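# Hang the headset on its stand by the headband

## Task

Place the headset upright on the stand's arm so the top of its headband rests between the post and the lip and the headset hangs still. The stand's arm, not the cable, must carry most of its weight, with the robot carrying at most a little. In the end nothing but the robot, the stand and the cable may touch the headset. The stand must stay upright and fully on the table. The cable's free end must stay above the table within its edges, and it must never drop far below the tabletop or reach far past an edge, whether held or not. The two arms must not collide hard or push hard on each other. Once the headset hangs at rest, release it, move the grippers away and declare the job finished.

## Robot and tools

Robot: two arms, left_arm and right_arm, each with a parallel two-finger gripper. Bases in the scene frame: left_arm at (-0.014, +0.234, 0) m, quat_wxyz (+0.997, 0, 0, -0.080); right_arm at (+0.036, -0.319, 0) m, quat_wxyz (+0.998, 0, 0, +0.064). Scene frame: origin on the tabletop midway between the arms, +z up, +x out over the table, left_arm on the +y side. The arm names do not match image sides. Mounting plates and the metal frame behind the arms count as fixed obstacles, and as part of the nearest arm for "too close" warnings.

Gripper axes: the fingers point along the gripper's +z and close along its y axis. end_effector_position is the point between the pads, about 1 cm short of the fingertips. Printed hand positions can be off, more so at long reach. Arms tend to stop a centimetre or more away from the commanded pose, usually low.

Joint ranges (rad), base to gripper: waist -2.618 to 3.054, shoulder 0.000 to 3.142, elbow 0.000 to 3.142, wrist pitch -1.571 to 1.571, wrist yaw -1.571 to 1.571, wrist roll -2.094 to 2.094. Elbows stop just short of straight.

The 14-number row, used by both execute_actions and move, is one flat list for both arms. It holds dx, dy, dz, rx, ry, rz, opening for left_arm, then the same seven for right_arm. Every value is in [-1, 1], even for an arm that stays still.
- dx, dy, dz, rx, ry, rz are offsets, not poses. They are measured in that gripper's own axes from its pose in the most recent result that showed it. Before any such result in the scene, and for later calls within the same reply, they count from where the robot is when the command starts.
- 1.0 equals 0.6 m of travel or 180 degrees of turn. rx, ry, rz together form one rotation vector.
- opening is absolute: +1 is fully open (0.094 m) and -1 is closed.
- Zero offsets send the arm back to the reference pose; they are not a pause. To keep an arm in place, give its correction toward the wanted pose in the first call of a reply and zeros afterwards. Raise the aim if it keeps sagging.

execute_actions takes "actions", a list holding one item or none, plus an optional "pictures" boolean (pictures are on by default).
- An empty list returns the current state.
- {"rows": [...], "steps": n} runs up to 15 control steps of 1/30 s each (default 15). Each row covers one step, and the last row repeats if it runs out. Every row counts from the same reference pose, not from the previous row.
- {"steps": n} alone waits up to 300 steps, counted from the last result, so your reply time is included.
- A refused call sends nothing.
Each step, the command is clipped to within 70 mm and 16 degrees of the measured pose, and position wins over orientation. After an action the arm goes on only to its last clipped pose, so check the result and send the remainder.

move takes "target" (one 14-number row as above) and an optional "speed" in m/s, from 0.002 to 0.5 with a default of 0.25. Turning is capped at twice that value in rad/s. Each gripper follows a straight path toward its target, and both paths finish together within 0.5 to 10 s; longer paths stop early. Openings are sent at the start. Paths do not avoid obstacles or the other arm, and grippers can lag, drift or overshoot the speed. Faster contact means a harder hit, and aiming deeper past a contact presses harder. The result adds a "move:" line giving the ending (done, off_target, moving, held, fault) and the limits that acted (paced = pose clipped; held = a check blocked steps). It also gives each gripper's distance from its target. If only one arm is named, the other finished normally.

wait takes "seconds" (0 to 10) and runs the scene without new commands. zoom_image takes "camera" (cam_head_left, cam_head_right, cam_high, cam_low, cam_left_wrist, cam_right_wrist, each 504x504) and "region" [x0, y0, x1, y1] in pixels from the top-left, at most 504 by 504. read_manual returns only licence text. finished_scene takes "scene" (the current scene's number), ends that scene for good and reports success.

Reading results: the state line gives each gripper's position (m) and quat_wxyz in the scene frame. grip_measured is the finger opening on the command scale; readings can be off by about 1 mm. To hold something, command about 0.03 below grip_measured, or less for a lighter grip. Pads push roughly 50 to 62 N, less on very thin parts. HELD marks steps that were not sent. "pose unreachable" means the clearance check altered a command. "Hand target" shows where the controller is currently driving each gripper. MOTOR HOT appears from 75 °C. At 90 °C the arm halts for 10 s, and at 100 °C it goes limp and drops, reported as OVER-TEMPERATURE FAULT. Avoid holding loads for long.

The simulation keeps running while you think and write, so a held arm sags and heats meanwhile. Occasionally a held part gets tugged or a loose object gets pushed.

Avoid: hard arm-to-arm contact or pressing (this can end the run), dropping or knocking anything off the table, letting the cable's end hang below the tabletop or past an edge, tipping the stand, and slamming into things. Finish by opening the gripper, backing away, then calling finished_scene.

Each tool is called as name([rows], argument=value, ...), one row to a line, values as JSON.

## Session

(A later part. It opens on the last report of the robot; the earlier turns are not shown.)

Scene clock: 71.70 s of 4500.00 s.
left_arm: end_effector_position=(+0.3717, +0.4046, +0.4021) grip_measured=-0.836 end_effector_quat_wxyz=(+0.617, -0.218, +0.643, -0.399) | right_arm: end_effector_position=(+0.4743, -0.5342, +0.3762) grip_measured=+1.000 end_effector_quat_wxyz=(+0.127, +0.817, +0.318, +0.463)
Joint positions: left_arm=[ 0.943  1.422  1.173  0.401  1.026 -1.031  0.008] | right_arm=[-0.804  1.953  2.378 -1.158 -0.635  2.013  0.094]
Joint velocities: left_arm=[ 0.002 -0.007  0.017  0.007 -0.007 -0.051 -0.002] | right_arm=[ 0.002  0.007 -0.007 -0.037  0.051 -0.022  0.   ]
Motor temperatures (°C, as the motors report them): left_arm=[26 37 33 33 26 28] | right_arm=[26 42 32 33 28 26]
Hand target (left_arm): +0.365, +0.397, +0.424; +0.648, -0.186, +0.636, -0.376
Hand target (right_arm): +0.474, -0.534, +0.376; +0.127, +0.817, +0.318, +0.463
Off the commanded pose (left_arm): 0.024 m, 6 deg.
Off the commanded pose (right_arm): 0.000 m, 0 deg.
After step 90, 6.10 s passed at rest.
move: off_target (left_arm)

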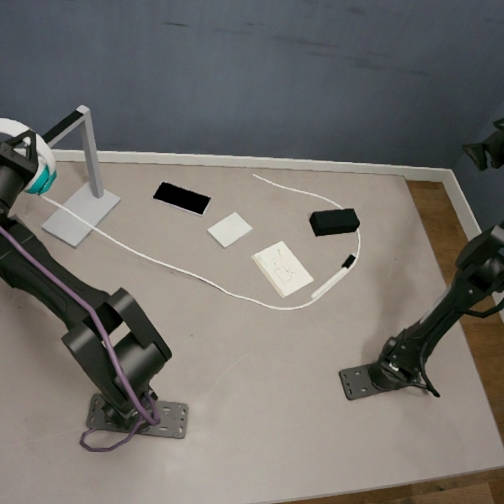

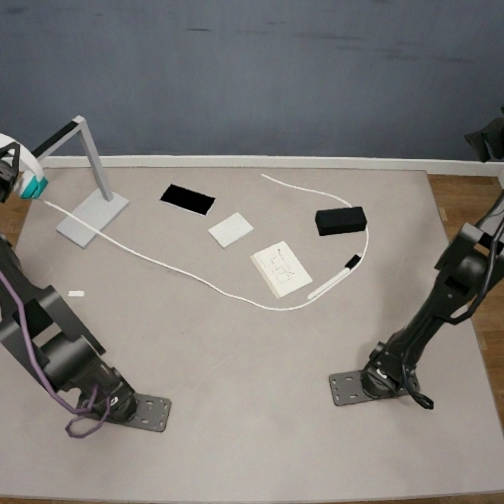

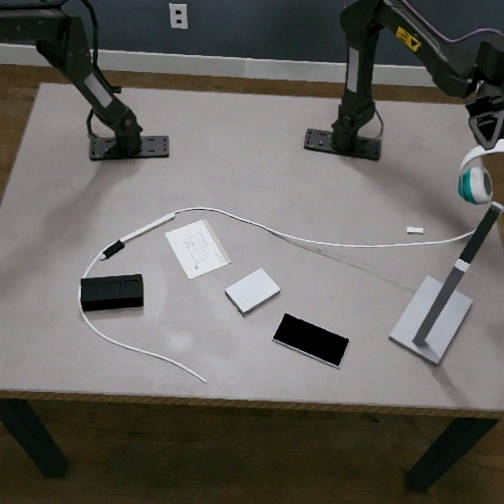

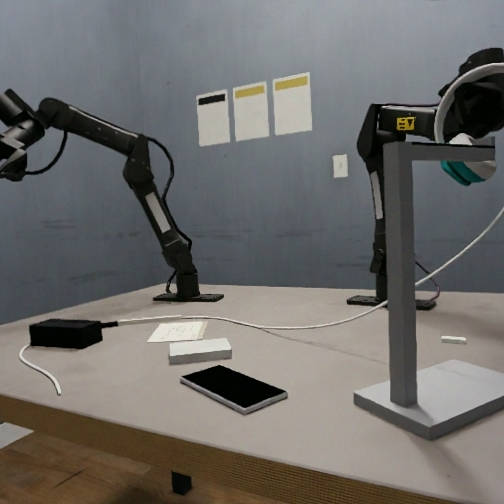

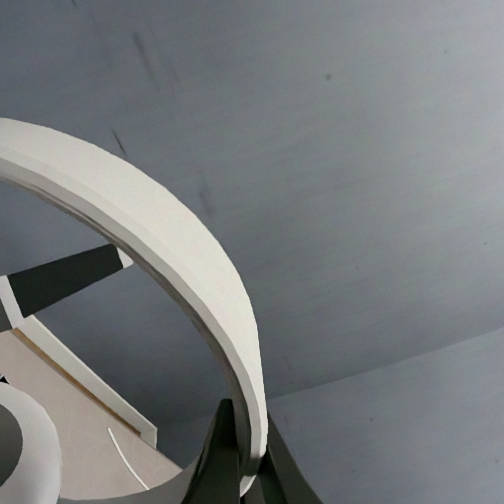

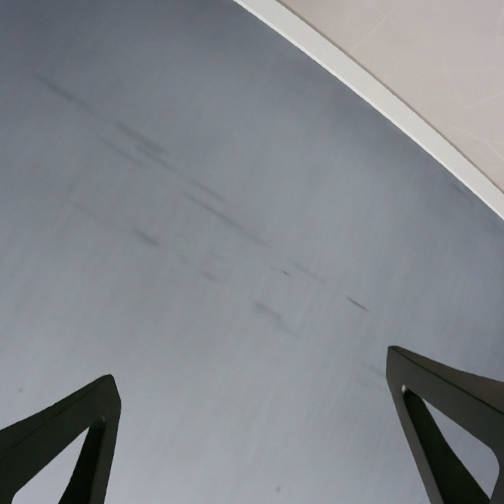

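move(target=[0.03,0.02,0,0.015,-0.015,0.08,-1,0,0,0,0,0,0,1], speed=0.05)

Scene clock: 84.13 s of 4500.00 s.
left_arm: end_effector_position=(+0.3721, +0.3996, +0.3670) grip_measured=-0.836 end_effector_quat_wxyz=(+0.654, -0.160, +0.651, -0.351) | right_arm: end_effector_position=(+0.4743, -0.5342, +0.3762) grip_measured=+1.000 end_effector_quat_wxyz=(+0.127, +0.817, +0.318, +0.463)
Joint positions: left_arm=[ 0.931  1.429  1.012  0.608  1.014 -0.897  0.008] | right_arm=[-0.804  1.953  2.378 -1.158 -0.635  2.013  0.094]
Joint velocities: left_arm=[-0.002  0.002 -0.002  0.022  0.022 -0.037  0.   ] | right_arm=[ 0.002  0.002 -0.002 -0.066 -0.007  0.081  0.   ]
Motor temperatures (°C, as the motors report them): left_arm=[26 37 33 34 26 28] | right_arm=[26 43 32 33 28 26]
Hand target (left_arm): +0.371, +0.397, +0.381; +0.681, -0.131, +0.642, -0.328
Hand target (right_arm): +0.474, -0.534, +0.376; +0.127, +0.817, +0.318, +0.463
Off the commanded pose (left_arm): 0.015 m, 5 deg.
Off the commanded pose (right_arm): 0.000 m, 0 deg.
After step 90, 6.47 s passed at rest.
move: off_target (left_arm)

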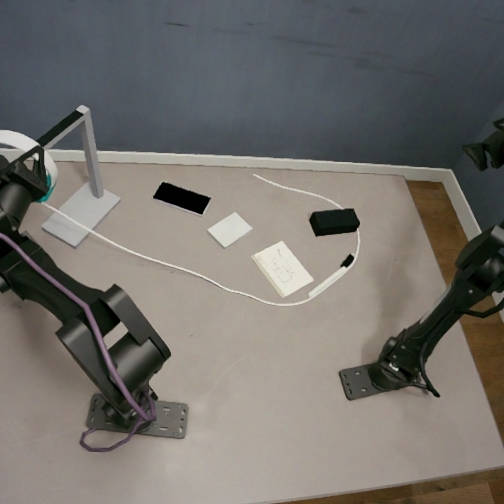

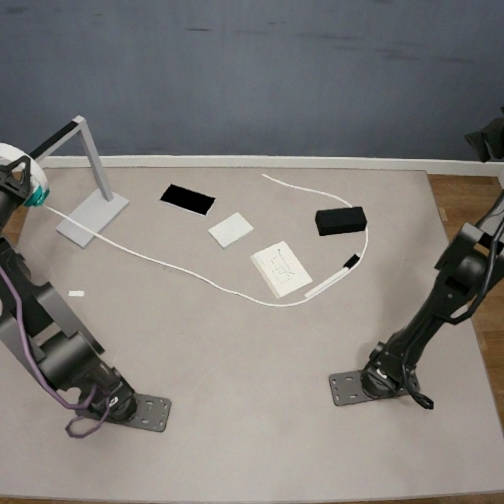

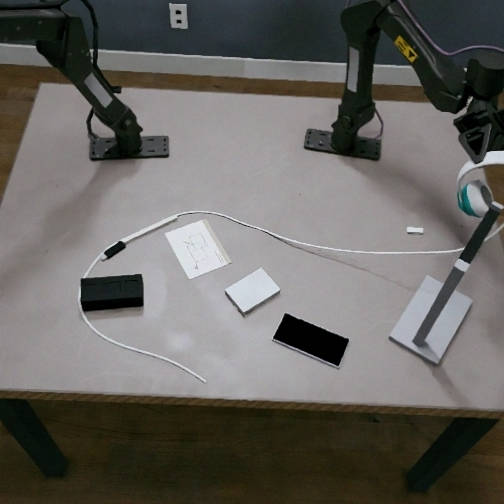

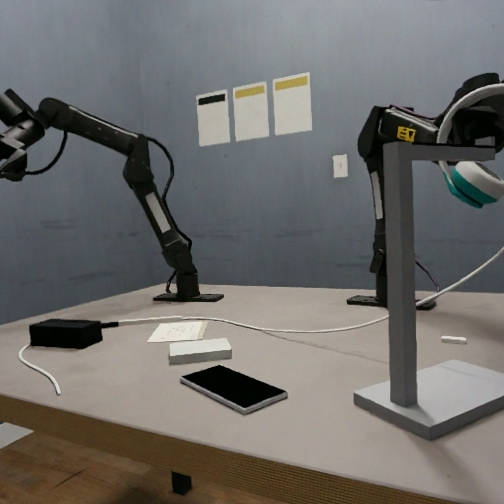

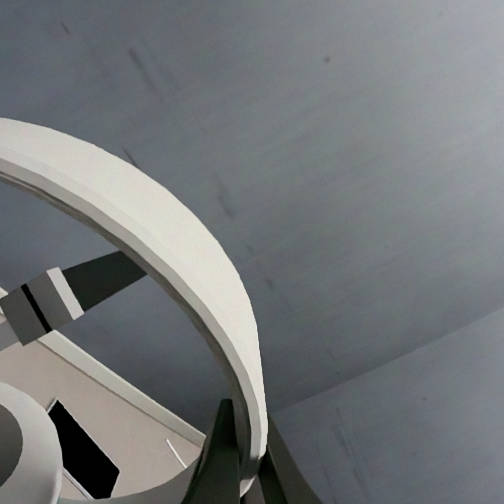

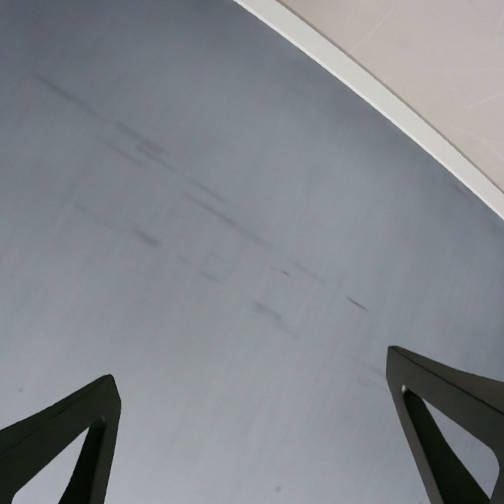

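move(target=[0.015,-0.055,0.18,0.015,-0.015,0.07,-1,0,0,0,0,0,0,1], speed=0.05)

Scene clock: 96.20 s of 4500.00 s.
left_arm: end_effector_position=(+0.4667, +0.3446, +0.3568) grip_measured=-0.836 end_effector_quat_wxyz=(+0.668, -0.116, +0.665, -0.311) | right_arm: end_effector_position=(+0.4743, -0.5342, +0.3762) grip_measured=+1.000 end_effector_quat_wxyz=(+0.127, +0.817, +0.318, +0.463)
Joint positions: left_arm=[ 0.626  1.608  1.17   0.555  0.727 -0.687  0.008] | right_arm=[-0.804  1.953  2.378 -1.158 -0.635  2.013  0.094]
Joint velocities: left_arm=[-0.002  0.002  0.007  0.051 -0.022 -0.007 -0.001] | right_arm=[-0.002  0.002 -0.022 -0.007  0.022  0.007  0.   ]
Motor temperatures (°C, as the motors report them): left_arm=[26 36 34 35 26 28] | right_arm=[26 43 32 34 28 26]
Hand target (left_arm): +0.465, +0.343, +0.393; +0.707, -0.082, +0.640, -0.288
Hand target (right_arm): +0.474, -0.534, +0.376; +0.127, +0.817, +0.318, +0.463
Off the commanded pose (left_arm): 0.036 m, 7 deg.
Off the commanded pose (right_arm): 0.000 m, 0 deg.
After step 90, 6.50 s passed at rest.
move: off_target (left_arm)

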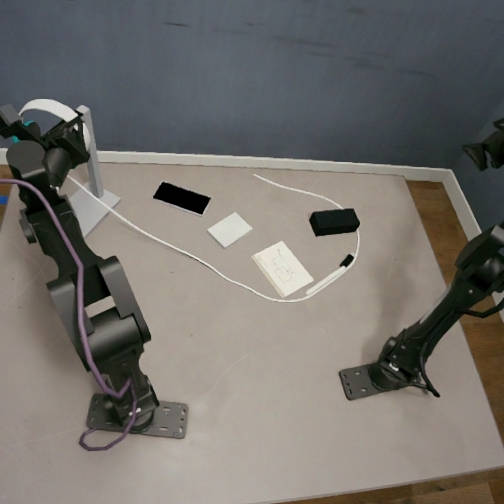

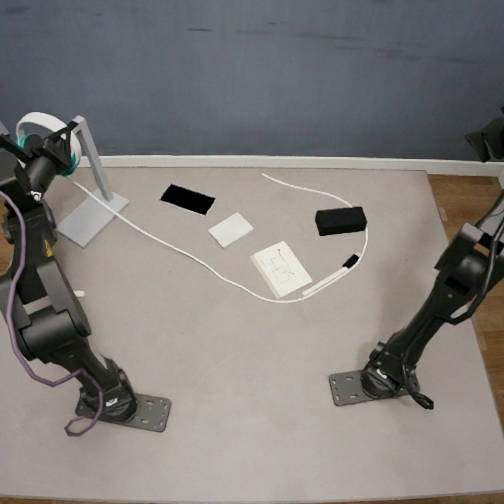

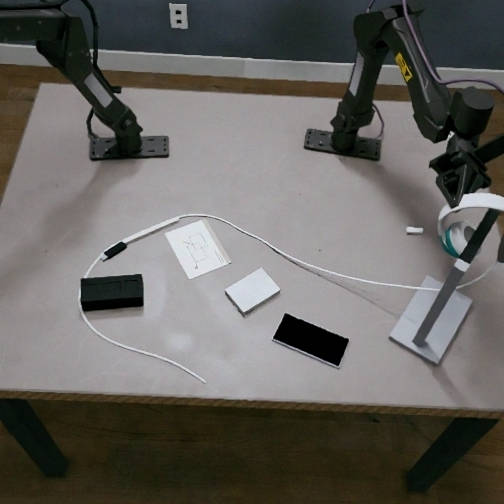

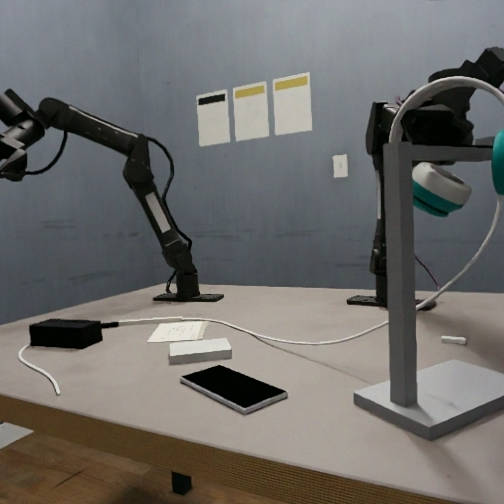

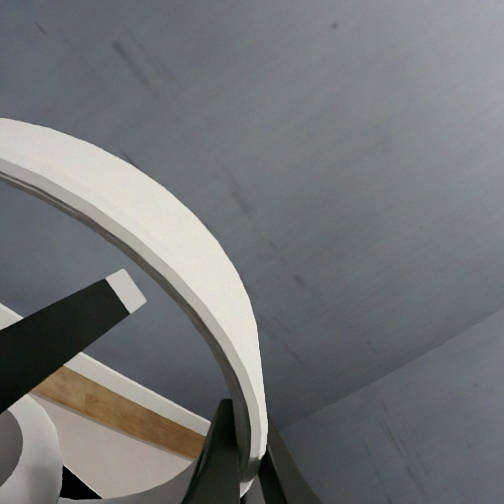

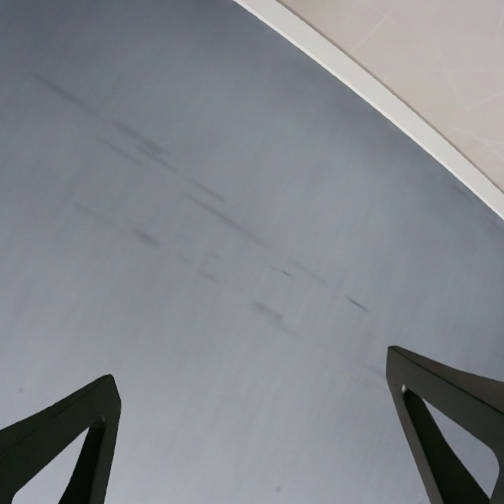

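move(target=[0.04,0,0,0.01,-0.02,-0.05,-1,0,0,0,0,0,0,1], speed=0.04)

Scene clock: 104.57 s of 4500.00 s.
left_arm: end_effector_position=(+0.4657, +0.3329, +0.3193) grip_measured=-0.836 end_effector_quat_wxyz=(+0.636, -0.191, +0.646, -0.377) | right_arm: end_effector_position=(+0.4743, -0.5342, +0.3762) grip_measured=+1.000 end_effector_quat_wxyz=(+0.127, +0.817, +0.318, +0.463)
Joint positions: left_arm=[ 0.59   1.62   1.023  0.718  0.675 -0.898  0.008] | right_arm=[-0.804  1.953  2.378 -1.158 -0.635  2.013  0.094]
Joint velocities: left_arm=[-0.002  0.002  0.012  0.051  0.007 -0.066 -0.   ] | right_arm=[-0.007  0.012 -0.007 -0.022  0.037  0.007  0.   ]
Motor temperatures (°C, as the motors report them): left_arm=[26 37 35 35 26 28] | right_arm=[26 43 32 34 28 26]
Hand target (left_arm): +0.464, +0.330, +0.337; +0.663, -0.168, +0.629, -0.369
Hand target (right_arm): +0.474, -0.534, +0.376; +0.127, +0.817, +0.318, +0.463
Off the commanded pose (left_arm): 0.018 m, 5 deg.
Off the commanded pose (right_arm): 0.000 m, 0 deg.
After step 90, 2.97 s passed at rest.
move: off_target (left_arm)

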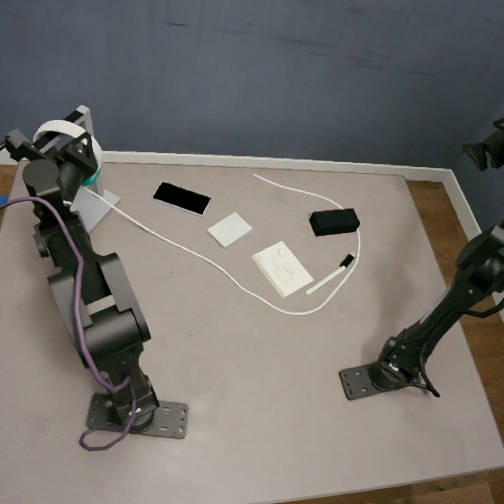

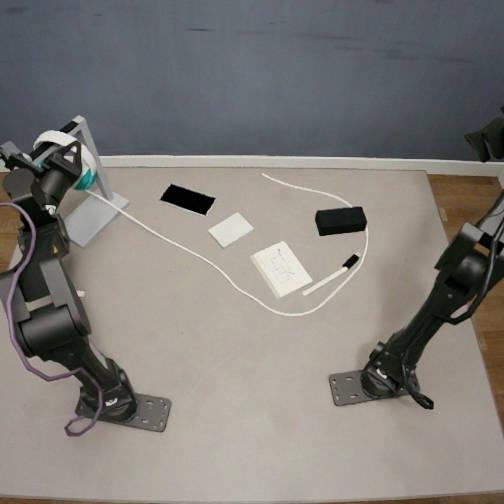

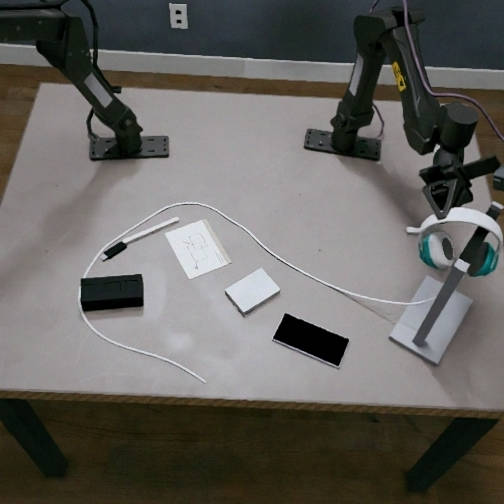

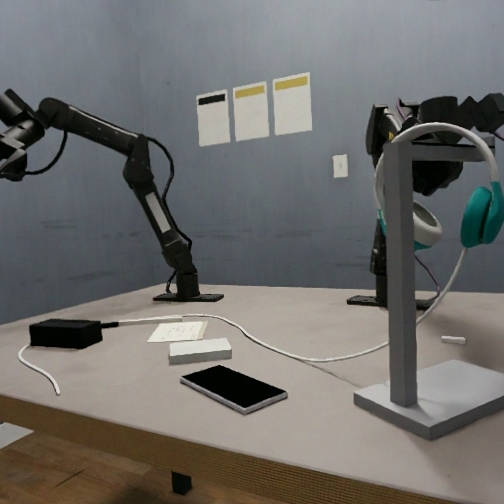

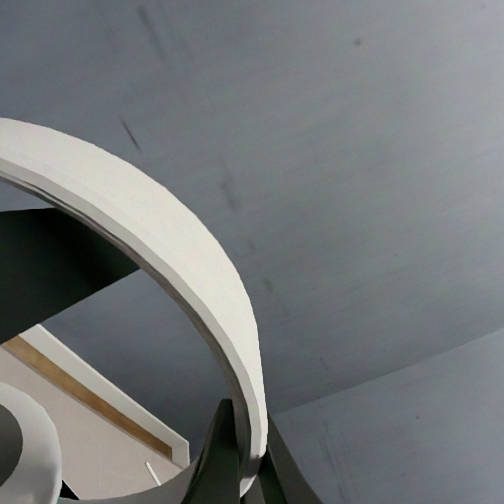

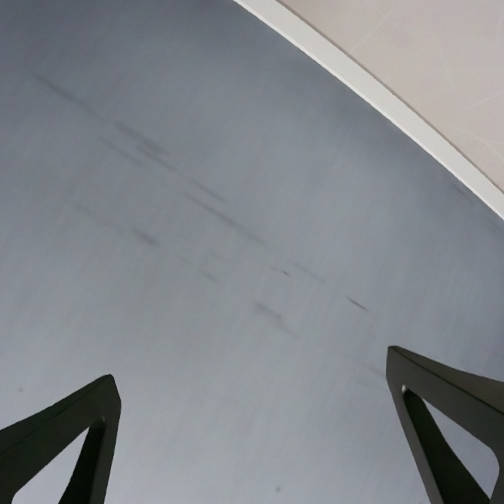

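move(target=[-0.04,0.02,0.03,0.01,-0.01,0.035,-1,0,0,0,0,0,0,1], speed=0.03)

Scene clock: 112.97 s of 4500.00 s.
left_arm: end_effector_position=(+0.4876, +0.3497, +0.2971) grip_measured=-0.836 end_effector_quat_wxyz=(+0.635, -0.186, +0.657, -0.361) | right_arm: end_effector_position=(+0.4743, -0.5342, +0.3762) grip_measured=+1.000 end_effector_quat_wxyz=(+0.127, +0.817, +0.318, +0.463)
Joint positions: left_arm=[ 0.606  1.737  1.089  0.735  0.686 -0.848  0.008] | right_arm=[-0.804  1.953  2.378 -1.158 -0.635  2.013  0.094]
Joint velocities: left_arm=[-0.017  0.002 -0.002 -0.051  0.007 -0.037  0.   ] | right_arm=[-0.007  0.002  0.002  0.022  0.007  0.037  0.   ]
Motor temperatures (°C, as the motors report them): left_arm=[26 37 35 36 26 28] | right_arm=[26 43 32 34 28 26]
Hand target (left_arm): +0.487, +0.353, +0.327; +0.669, -0.151, +0.639, -0.348
Hand target (right_arm): +0.474, -0.534, +0.376; +0.127, +0.817, +0.318, +0.463
Off the commanded pose (left_arm): 0.032 m, 6 deg.
Off the commanded pose (right_arm): 0.000 m, 0 deg.
After step 90, 3.20 s passed at rest.
move: off_target (left_arm)

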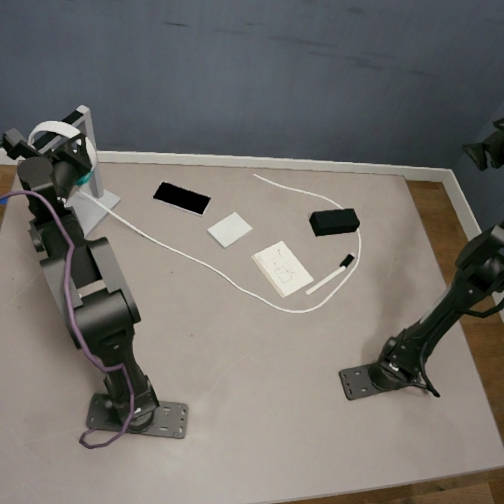

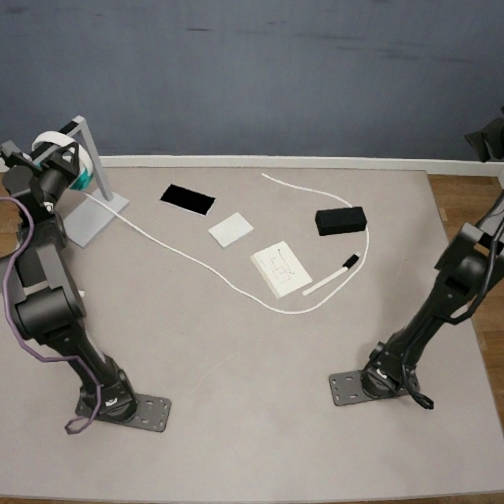

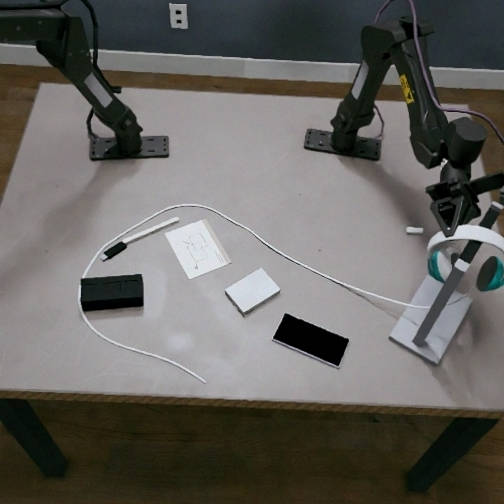

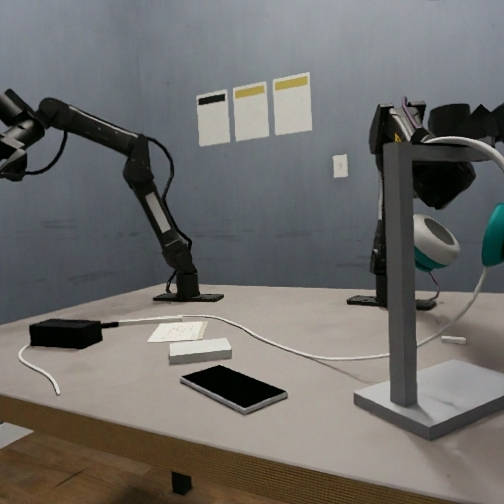

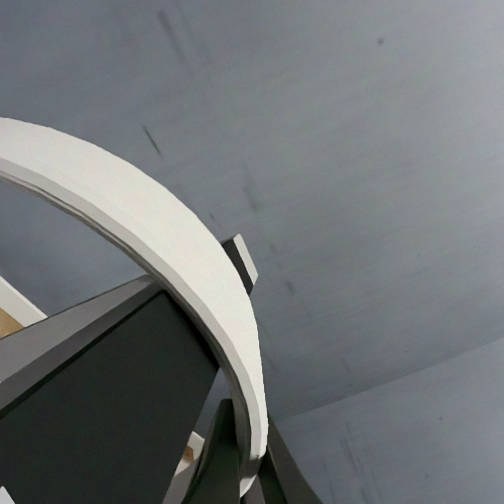

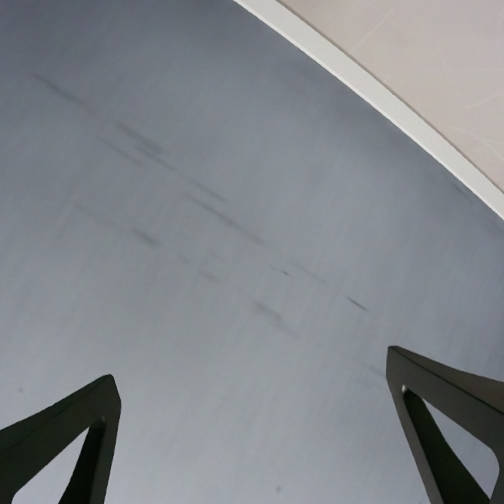

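move(target=[-0.01,-0.045,0,0.01,-0.015,0.02,-1,0,0,0,0,0,0,1], speed=0.03)

execute_actions([
  {"rows":[[-0.015,-0.02,0,0,0,0,-0.5,0,0,0,0,0,0,1]]},
])

move(target=[0.02,-0.04,-0.27,0,0,0,-0.5,0,0,0,0,0,0,1], speed=0.08)

wait(seconds=3)

Scene clock: 123.70 s of 4500.00 s.
left_arm: end_effector_position=(+0.4884, +0.3443, +0.2971) grip_measured=-0.836 end_effector_quat_wxyz=(+0.639, -0.192, +0.655, -0.354) | right_arm: end_effector_position=(+0.4743, -0.5342, +0.3762) grip_measured=+1.000 end_effector_quat_wxyz=(+0.127, +0.817, +0.318, +0.463)
Joint positions: left_arm=[ 0.583  1.723  1.073  0.735  0.641 -0.841  0.008] | right_arm=[-0.804  1.953  2.378 -1.158 -0.635  2.013  0.094]
Joint velocities: left_arm=[-0.002 -0.007 -0.012  0.066  0.037 -0.066 -0.   ] | right_arm=[-0.012 -0.002  0.002  0.007 -0.037 -0.007  0.   ]
Motor temperatures (°C, as the motors report them): left_arm=[26 38 35 36 26 28] | right_arm=[26 44 32 34 28 26]
Hand target (left_arm): +0.483, +0.336, +0.320; +0.664, -0.164, +0.642, -0.346
Hand target (right_arm): +0.474, -0.534, +0.376; +0.127, +0.817, +0.318, +0.463
Off the commanded pose (left_arm): 0.026 m, 5 deg.
Off the commanded pose (right_arm): 0.000 m, 0 deg.
After step 90, 6.10 s passed at rest.
move: off_target (left_arm)

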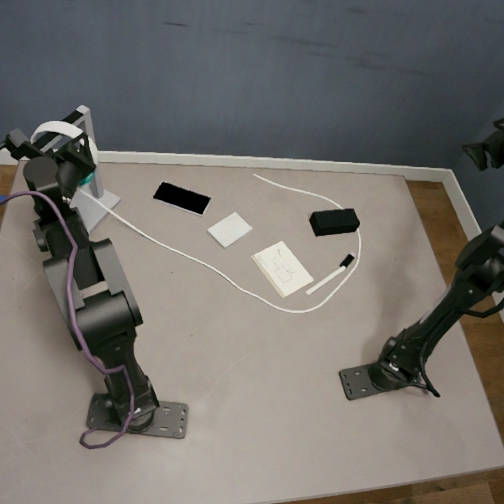

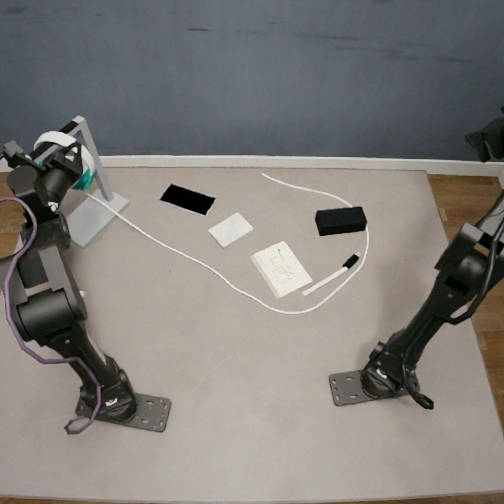

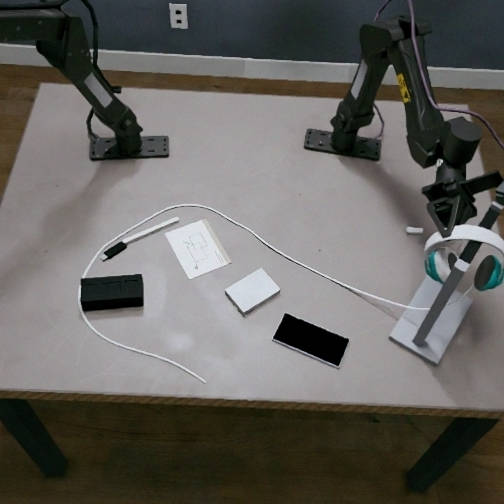

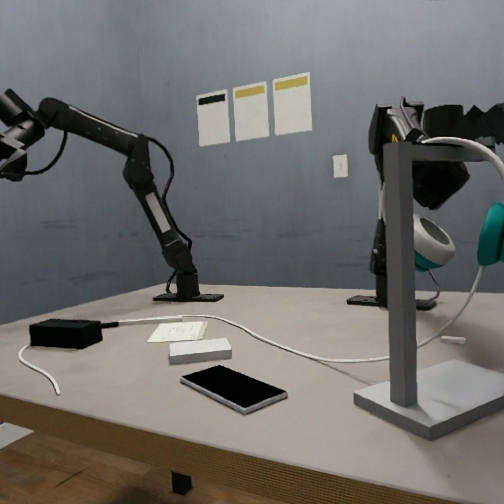

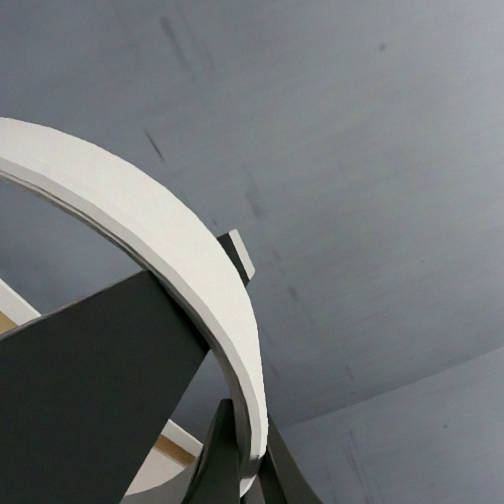

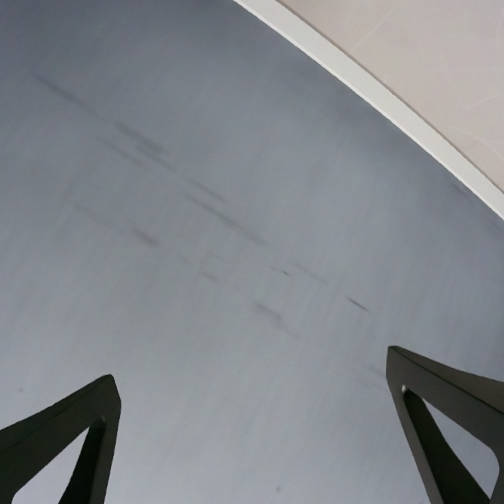

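Scene clock: 124.20 s of 4500.00 s.
left_arm: end_effector_position=(+0.4884, +0.3459, +0.2904) grip_measured=-0.502 end_effector_quat_wxyz=(+0.628, -0.207, +0.662, -0.352) | right_arm: end_effector_position=(+0.4743, -0.5342, +0.3762) grip_measured=+1.000 end_effector_quat_wxyz=(+0.127, +0.817, +0.318, +0.463)
Joint positions: left_arm=[ 0.583  1.717  1.073  0.689  0.631 -0.841  0.023] | right_arm=[-0.804  1.953  2.378 -1.158 -0.635  2.013  0.094]
Joint velocities: left_arm=[-0.017 -0.002 -0.007 -0.051 -0.022  0.022  0.001] | right_arm=[-0.007 -0.007  0.002 -0.007 -0.095  0.066  0.   ]
Motor temperatures (°C, as the motors report them): left_arm=[26 38 35 36 26 28] | right_arm=[26 44 32 34 28 26]
Hand target (left_arm): +0.486, +0.343, +0.312; +0.639, -0.192, +0.655, -0.354
Hand target (right_arm): +0.474, -0.534, +0.376; +0.127, +0.817, +0.318, +0.463
Off the commanded pose (left_arm): 0.022 m, 2 deg.
Off the commanded pose (right_arm): 0.000 m, 0 deg.
Steps of this call (steps 1 to 15: all 15 steps of this action). Readings (end_effector_position):
1: left_arm (+0.4885, +0.3444, +0.2956) | right_arm (+0.4743, -0.5342, +0.3762)
2: left_arm (+0.4884, +0.3444, +0.2947) | right_arm (+0.4743, -0.5342, +0.3762)
4: left_arm (+0.4883, +0.3448, +0.2938) | right_arm (+0.4743, -0.5342, +0.3762)
8: left_arm (+0.4882, +0.3453, +0.2921) | right_arm (+0.4743, -0.5342, +0.3762)
15: the state above

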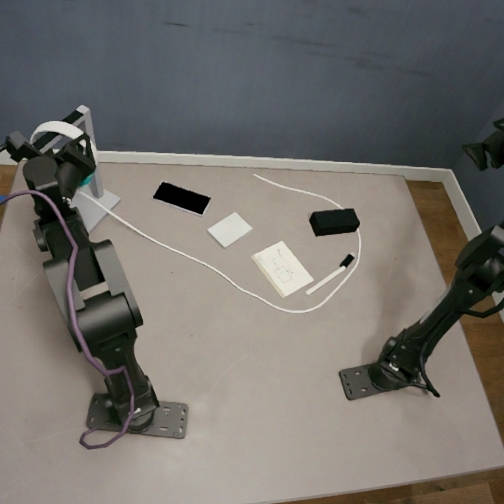

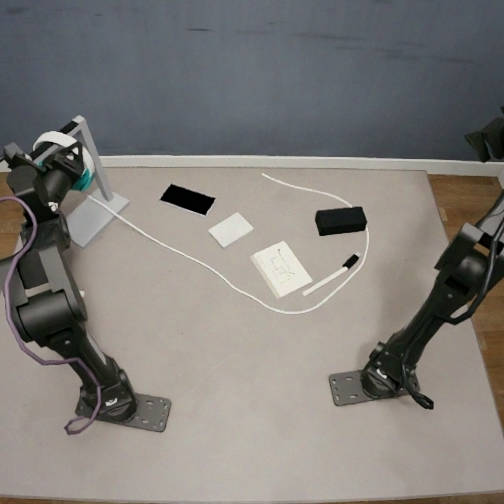

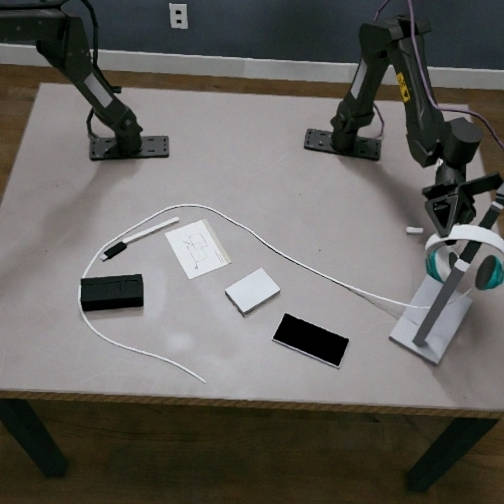

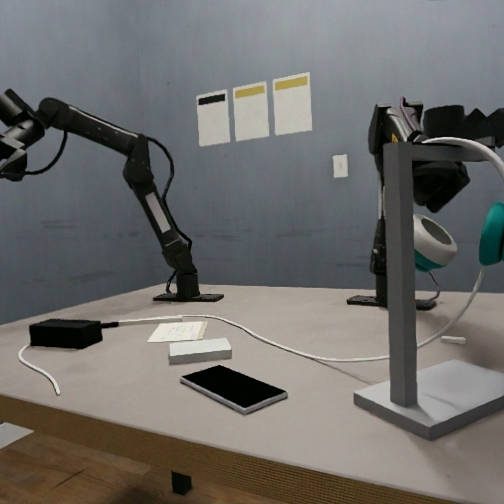

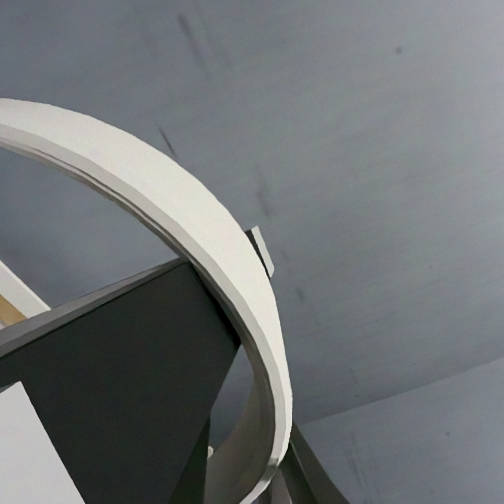

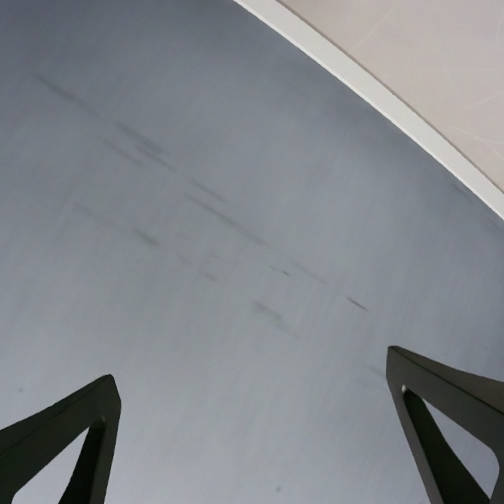

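Scene clock: 126.93 s of 4500.00 s.
left_arm: end_effector_position=(+0.3291, +0.3576, +0.2879) grip_measured=-0.502 end_effector_quat_wxyz=(+0.619, -0.220, +0.664, -0.356) | right_arm: end_effector_position=(+0.4743, -0.5342, +0.3762) grip_measured=+1.000 end_effector_quat_wxyz=(+0.127, +0.817, +0.318, +0.463)
Joint positions: left_arm=[ 0.912  1.196  0.623  0.607  0.953 -0.87   0.023] | right_arm=[-0.804  1.953  2.378 -1.158 -0.635  2.013  0.094]
Joint velocities: left_arm=[ 0.002 -0.012 -0.012 -0.051 -0.11  -0.022 -0.   ] | right_arm=[-0.007 -0.007 -0.007  0.022  0.007 -0.081  0.   ]
Motor temperatures (°C, as the motors report them): left_arm=[26 38 35 36 26 28] | right_arm=[26 44 32 34 28 26]
Hand target (left_arm): +0.324, +0.354, +0.295; +0.627, -0.208, +0.663, -0.352
Hand target (right_arm): +0.474, -0.534, +0.376; +0.127, +0.817, +0.318, +0.463
Off the commanded pose (left_arm): 0.008 m, 2 deg.
Off the commanded pose (right_arm): 0.000 m, 0 deg.
move: done

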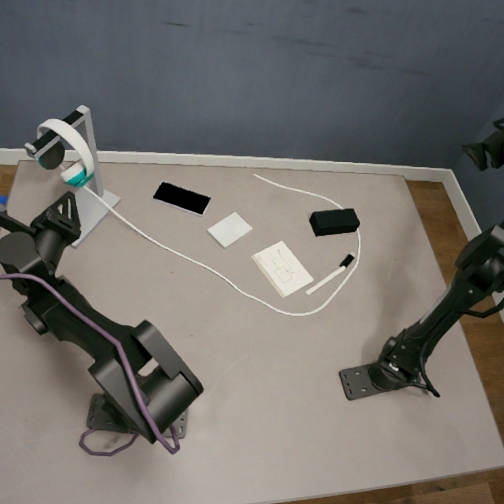

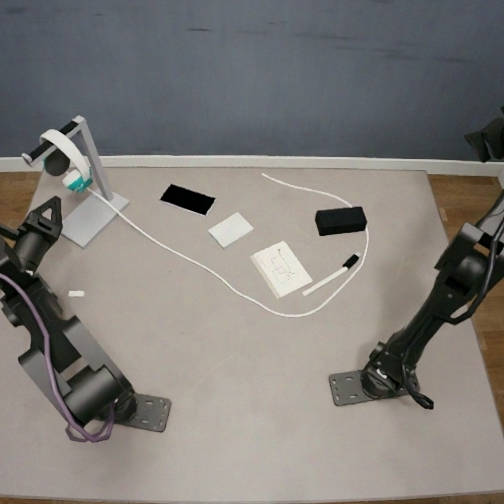

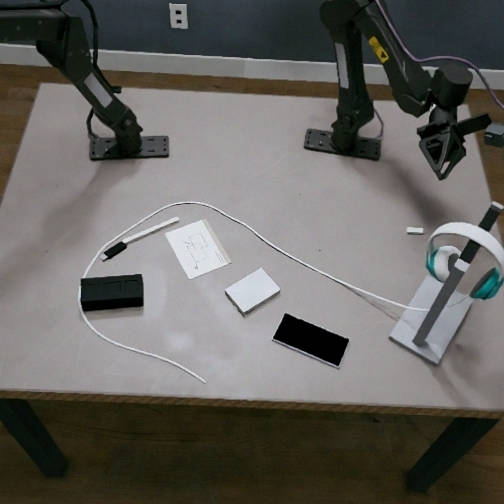

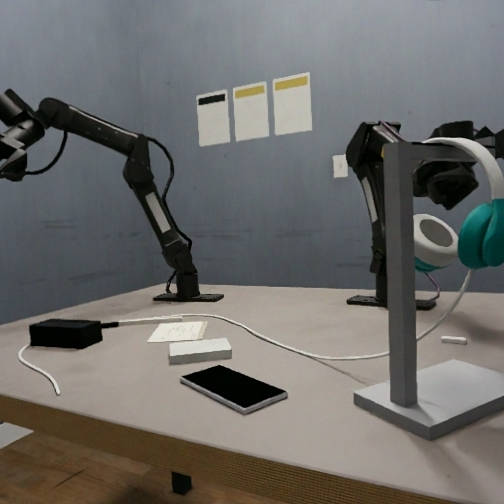

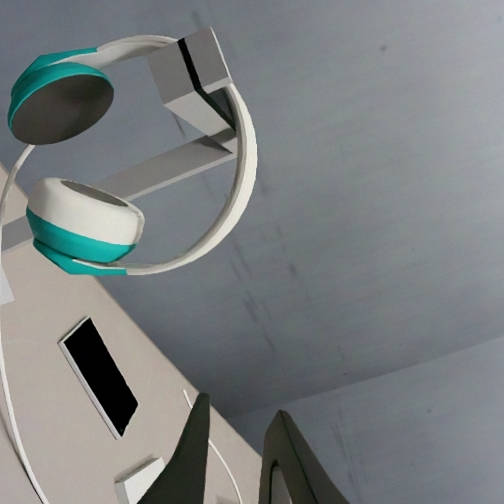

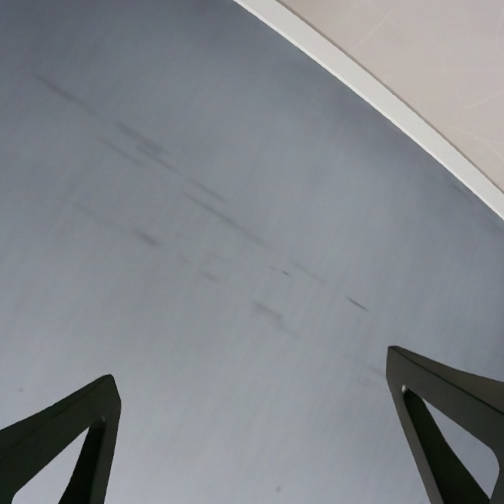

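Scene clock: 129.93 s of 4500.00 s.
left_arm: end_effector_position=(+0.3290, +0.3572, +0.2876) grip_measured=-0.502 end_effector_quat_wxyz=(+0.618, -0.220, +0.665, -0.357) | right_arm: end_effector_position=(+0.4743, -0.5342, +0.3762) grip_measured=+1.000 end_effector_quat_wxyz=(+0.127, +0.817, +0.318, +0.463)
Joint positions: left_arm=[ 0.912  1.196  0.623  0.605  0.956 -0.87   0.023] | right_arm=[-0.804  1.953  2.378 -1.158 -0.635  2.013  0.094]
Joint velocities: left_arm=[ 0.002  0.007 -0.017  0.11  -0.051  0.007  0.   ] | right_arm=[-0.002  0.002  0.007  0.051 -0.022 -0.007  0.   ]
Motor temperatures (°C, as the motors report them): left_arm=[26 37 35 36 26 28] | right_arm=[26 44 32 34 28 26]
Hand target (left_arm): +0.324, +0.354, +0.294; +0.627, -0.208, +0.663, -0.352
Hand target (right_arm): +0.474, -0.534, +0.376; +0.127, +0.817, +0.318, +0.463
Off the commanded pose (left_arm): 0.008 m, 2 deg.
Off the commanded pose (right_arm): 0.000 m, 0 deg.
Steps of this call (steps 1 to 90: nothing new was sent). Readings (end_effector_position):
1: left_arm (+0.3290, +0.3575, +0.2879) | right_arm (+0.4743, -0.5342, +0.3762)
2: left_arm (+0.3290, +0.3575, +0.2878) | right_arm (+0.4743, -0.5342, +0.3762)
4: left_arm (+0.3290, +0.3573, +0.2878) | right_arm (+0.4743, -0.5342, +0.3762)
8: left_arm (+0.3290, +0.3573, +0.2877) | right_arm (+0.4743, -0.5342, +0.3762)
90: the state above

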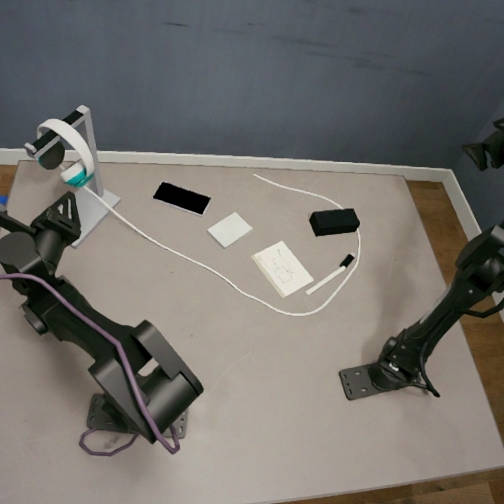

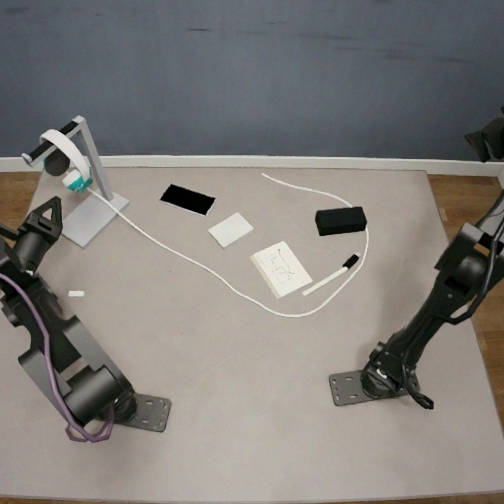

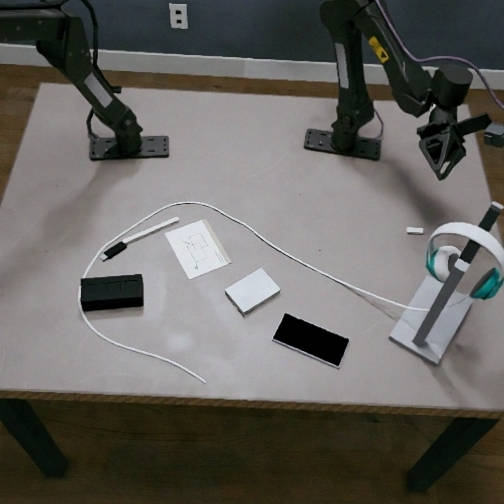

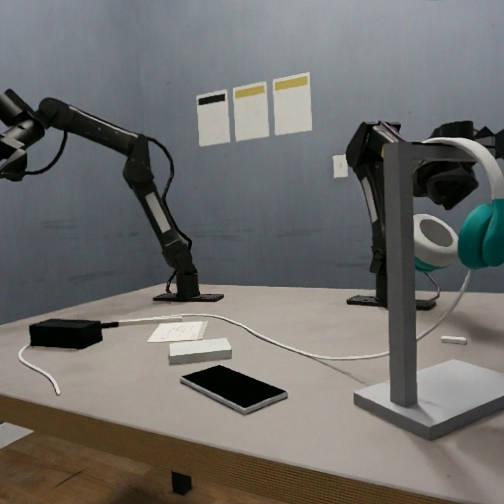

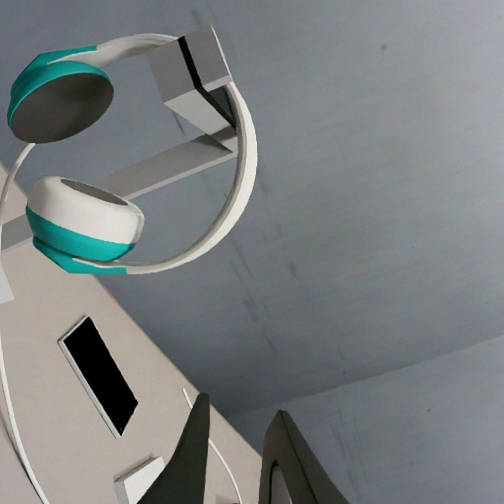

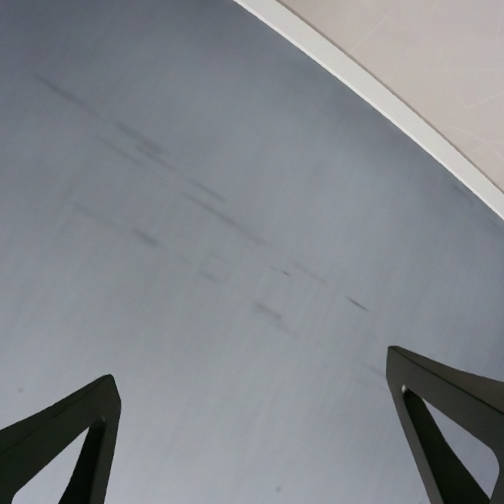

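finished_scene(scene=2)

The scene is finished: the task was done.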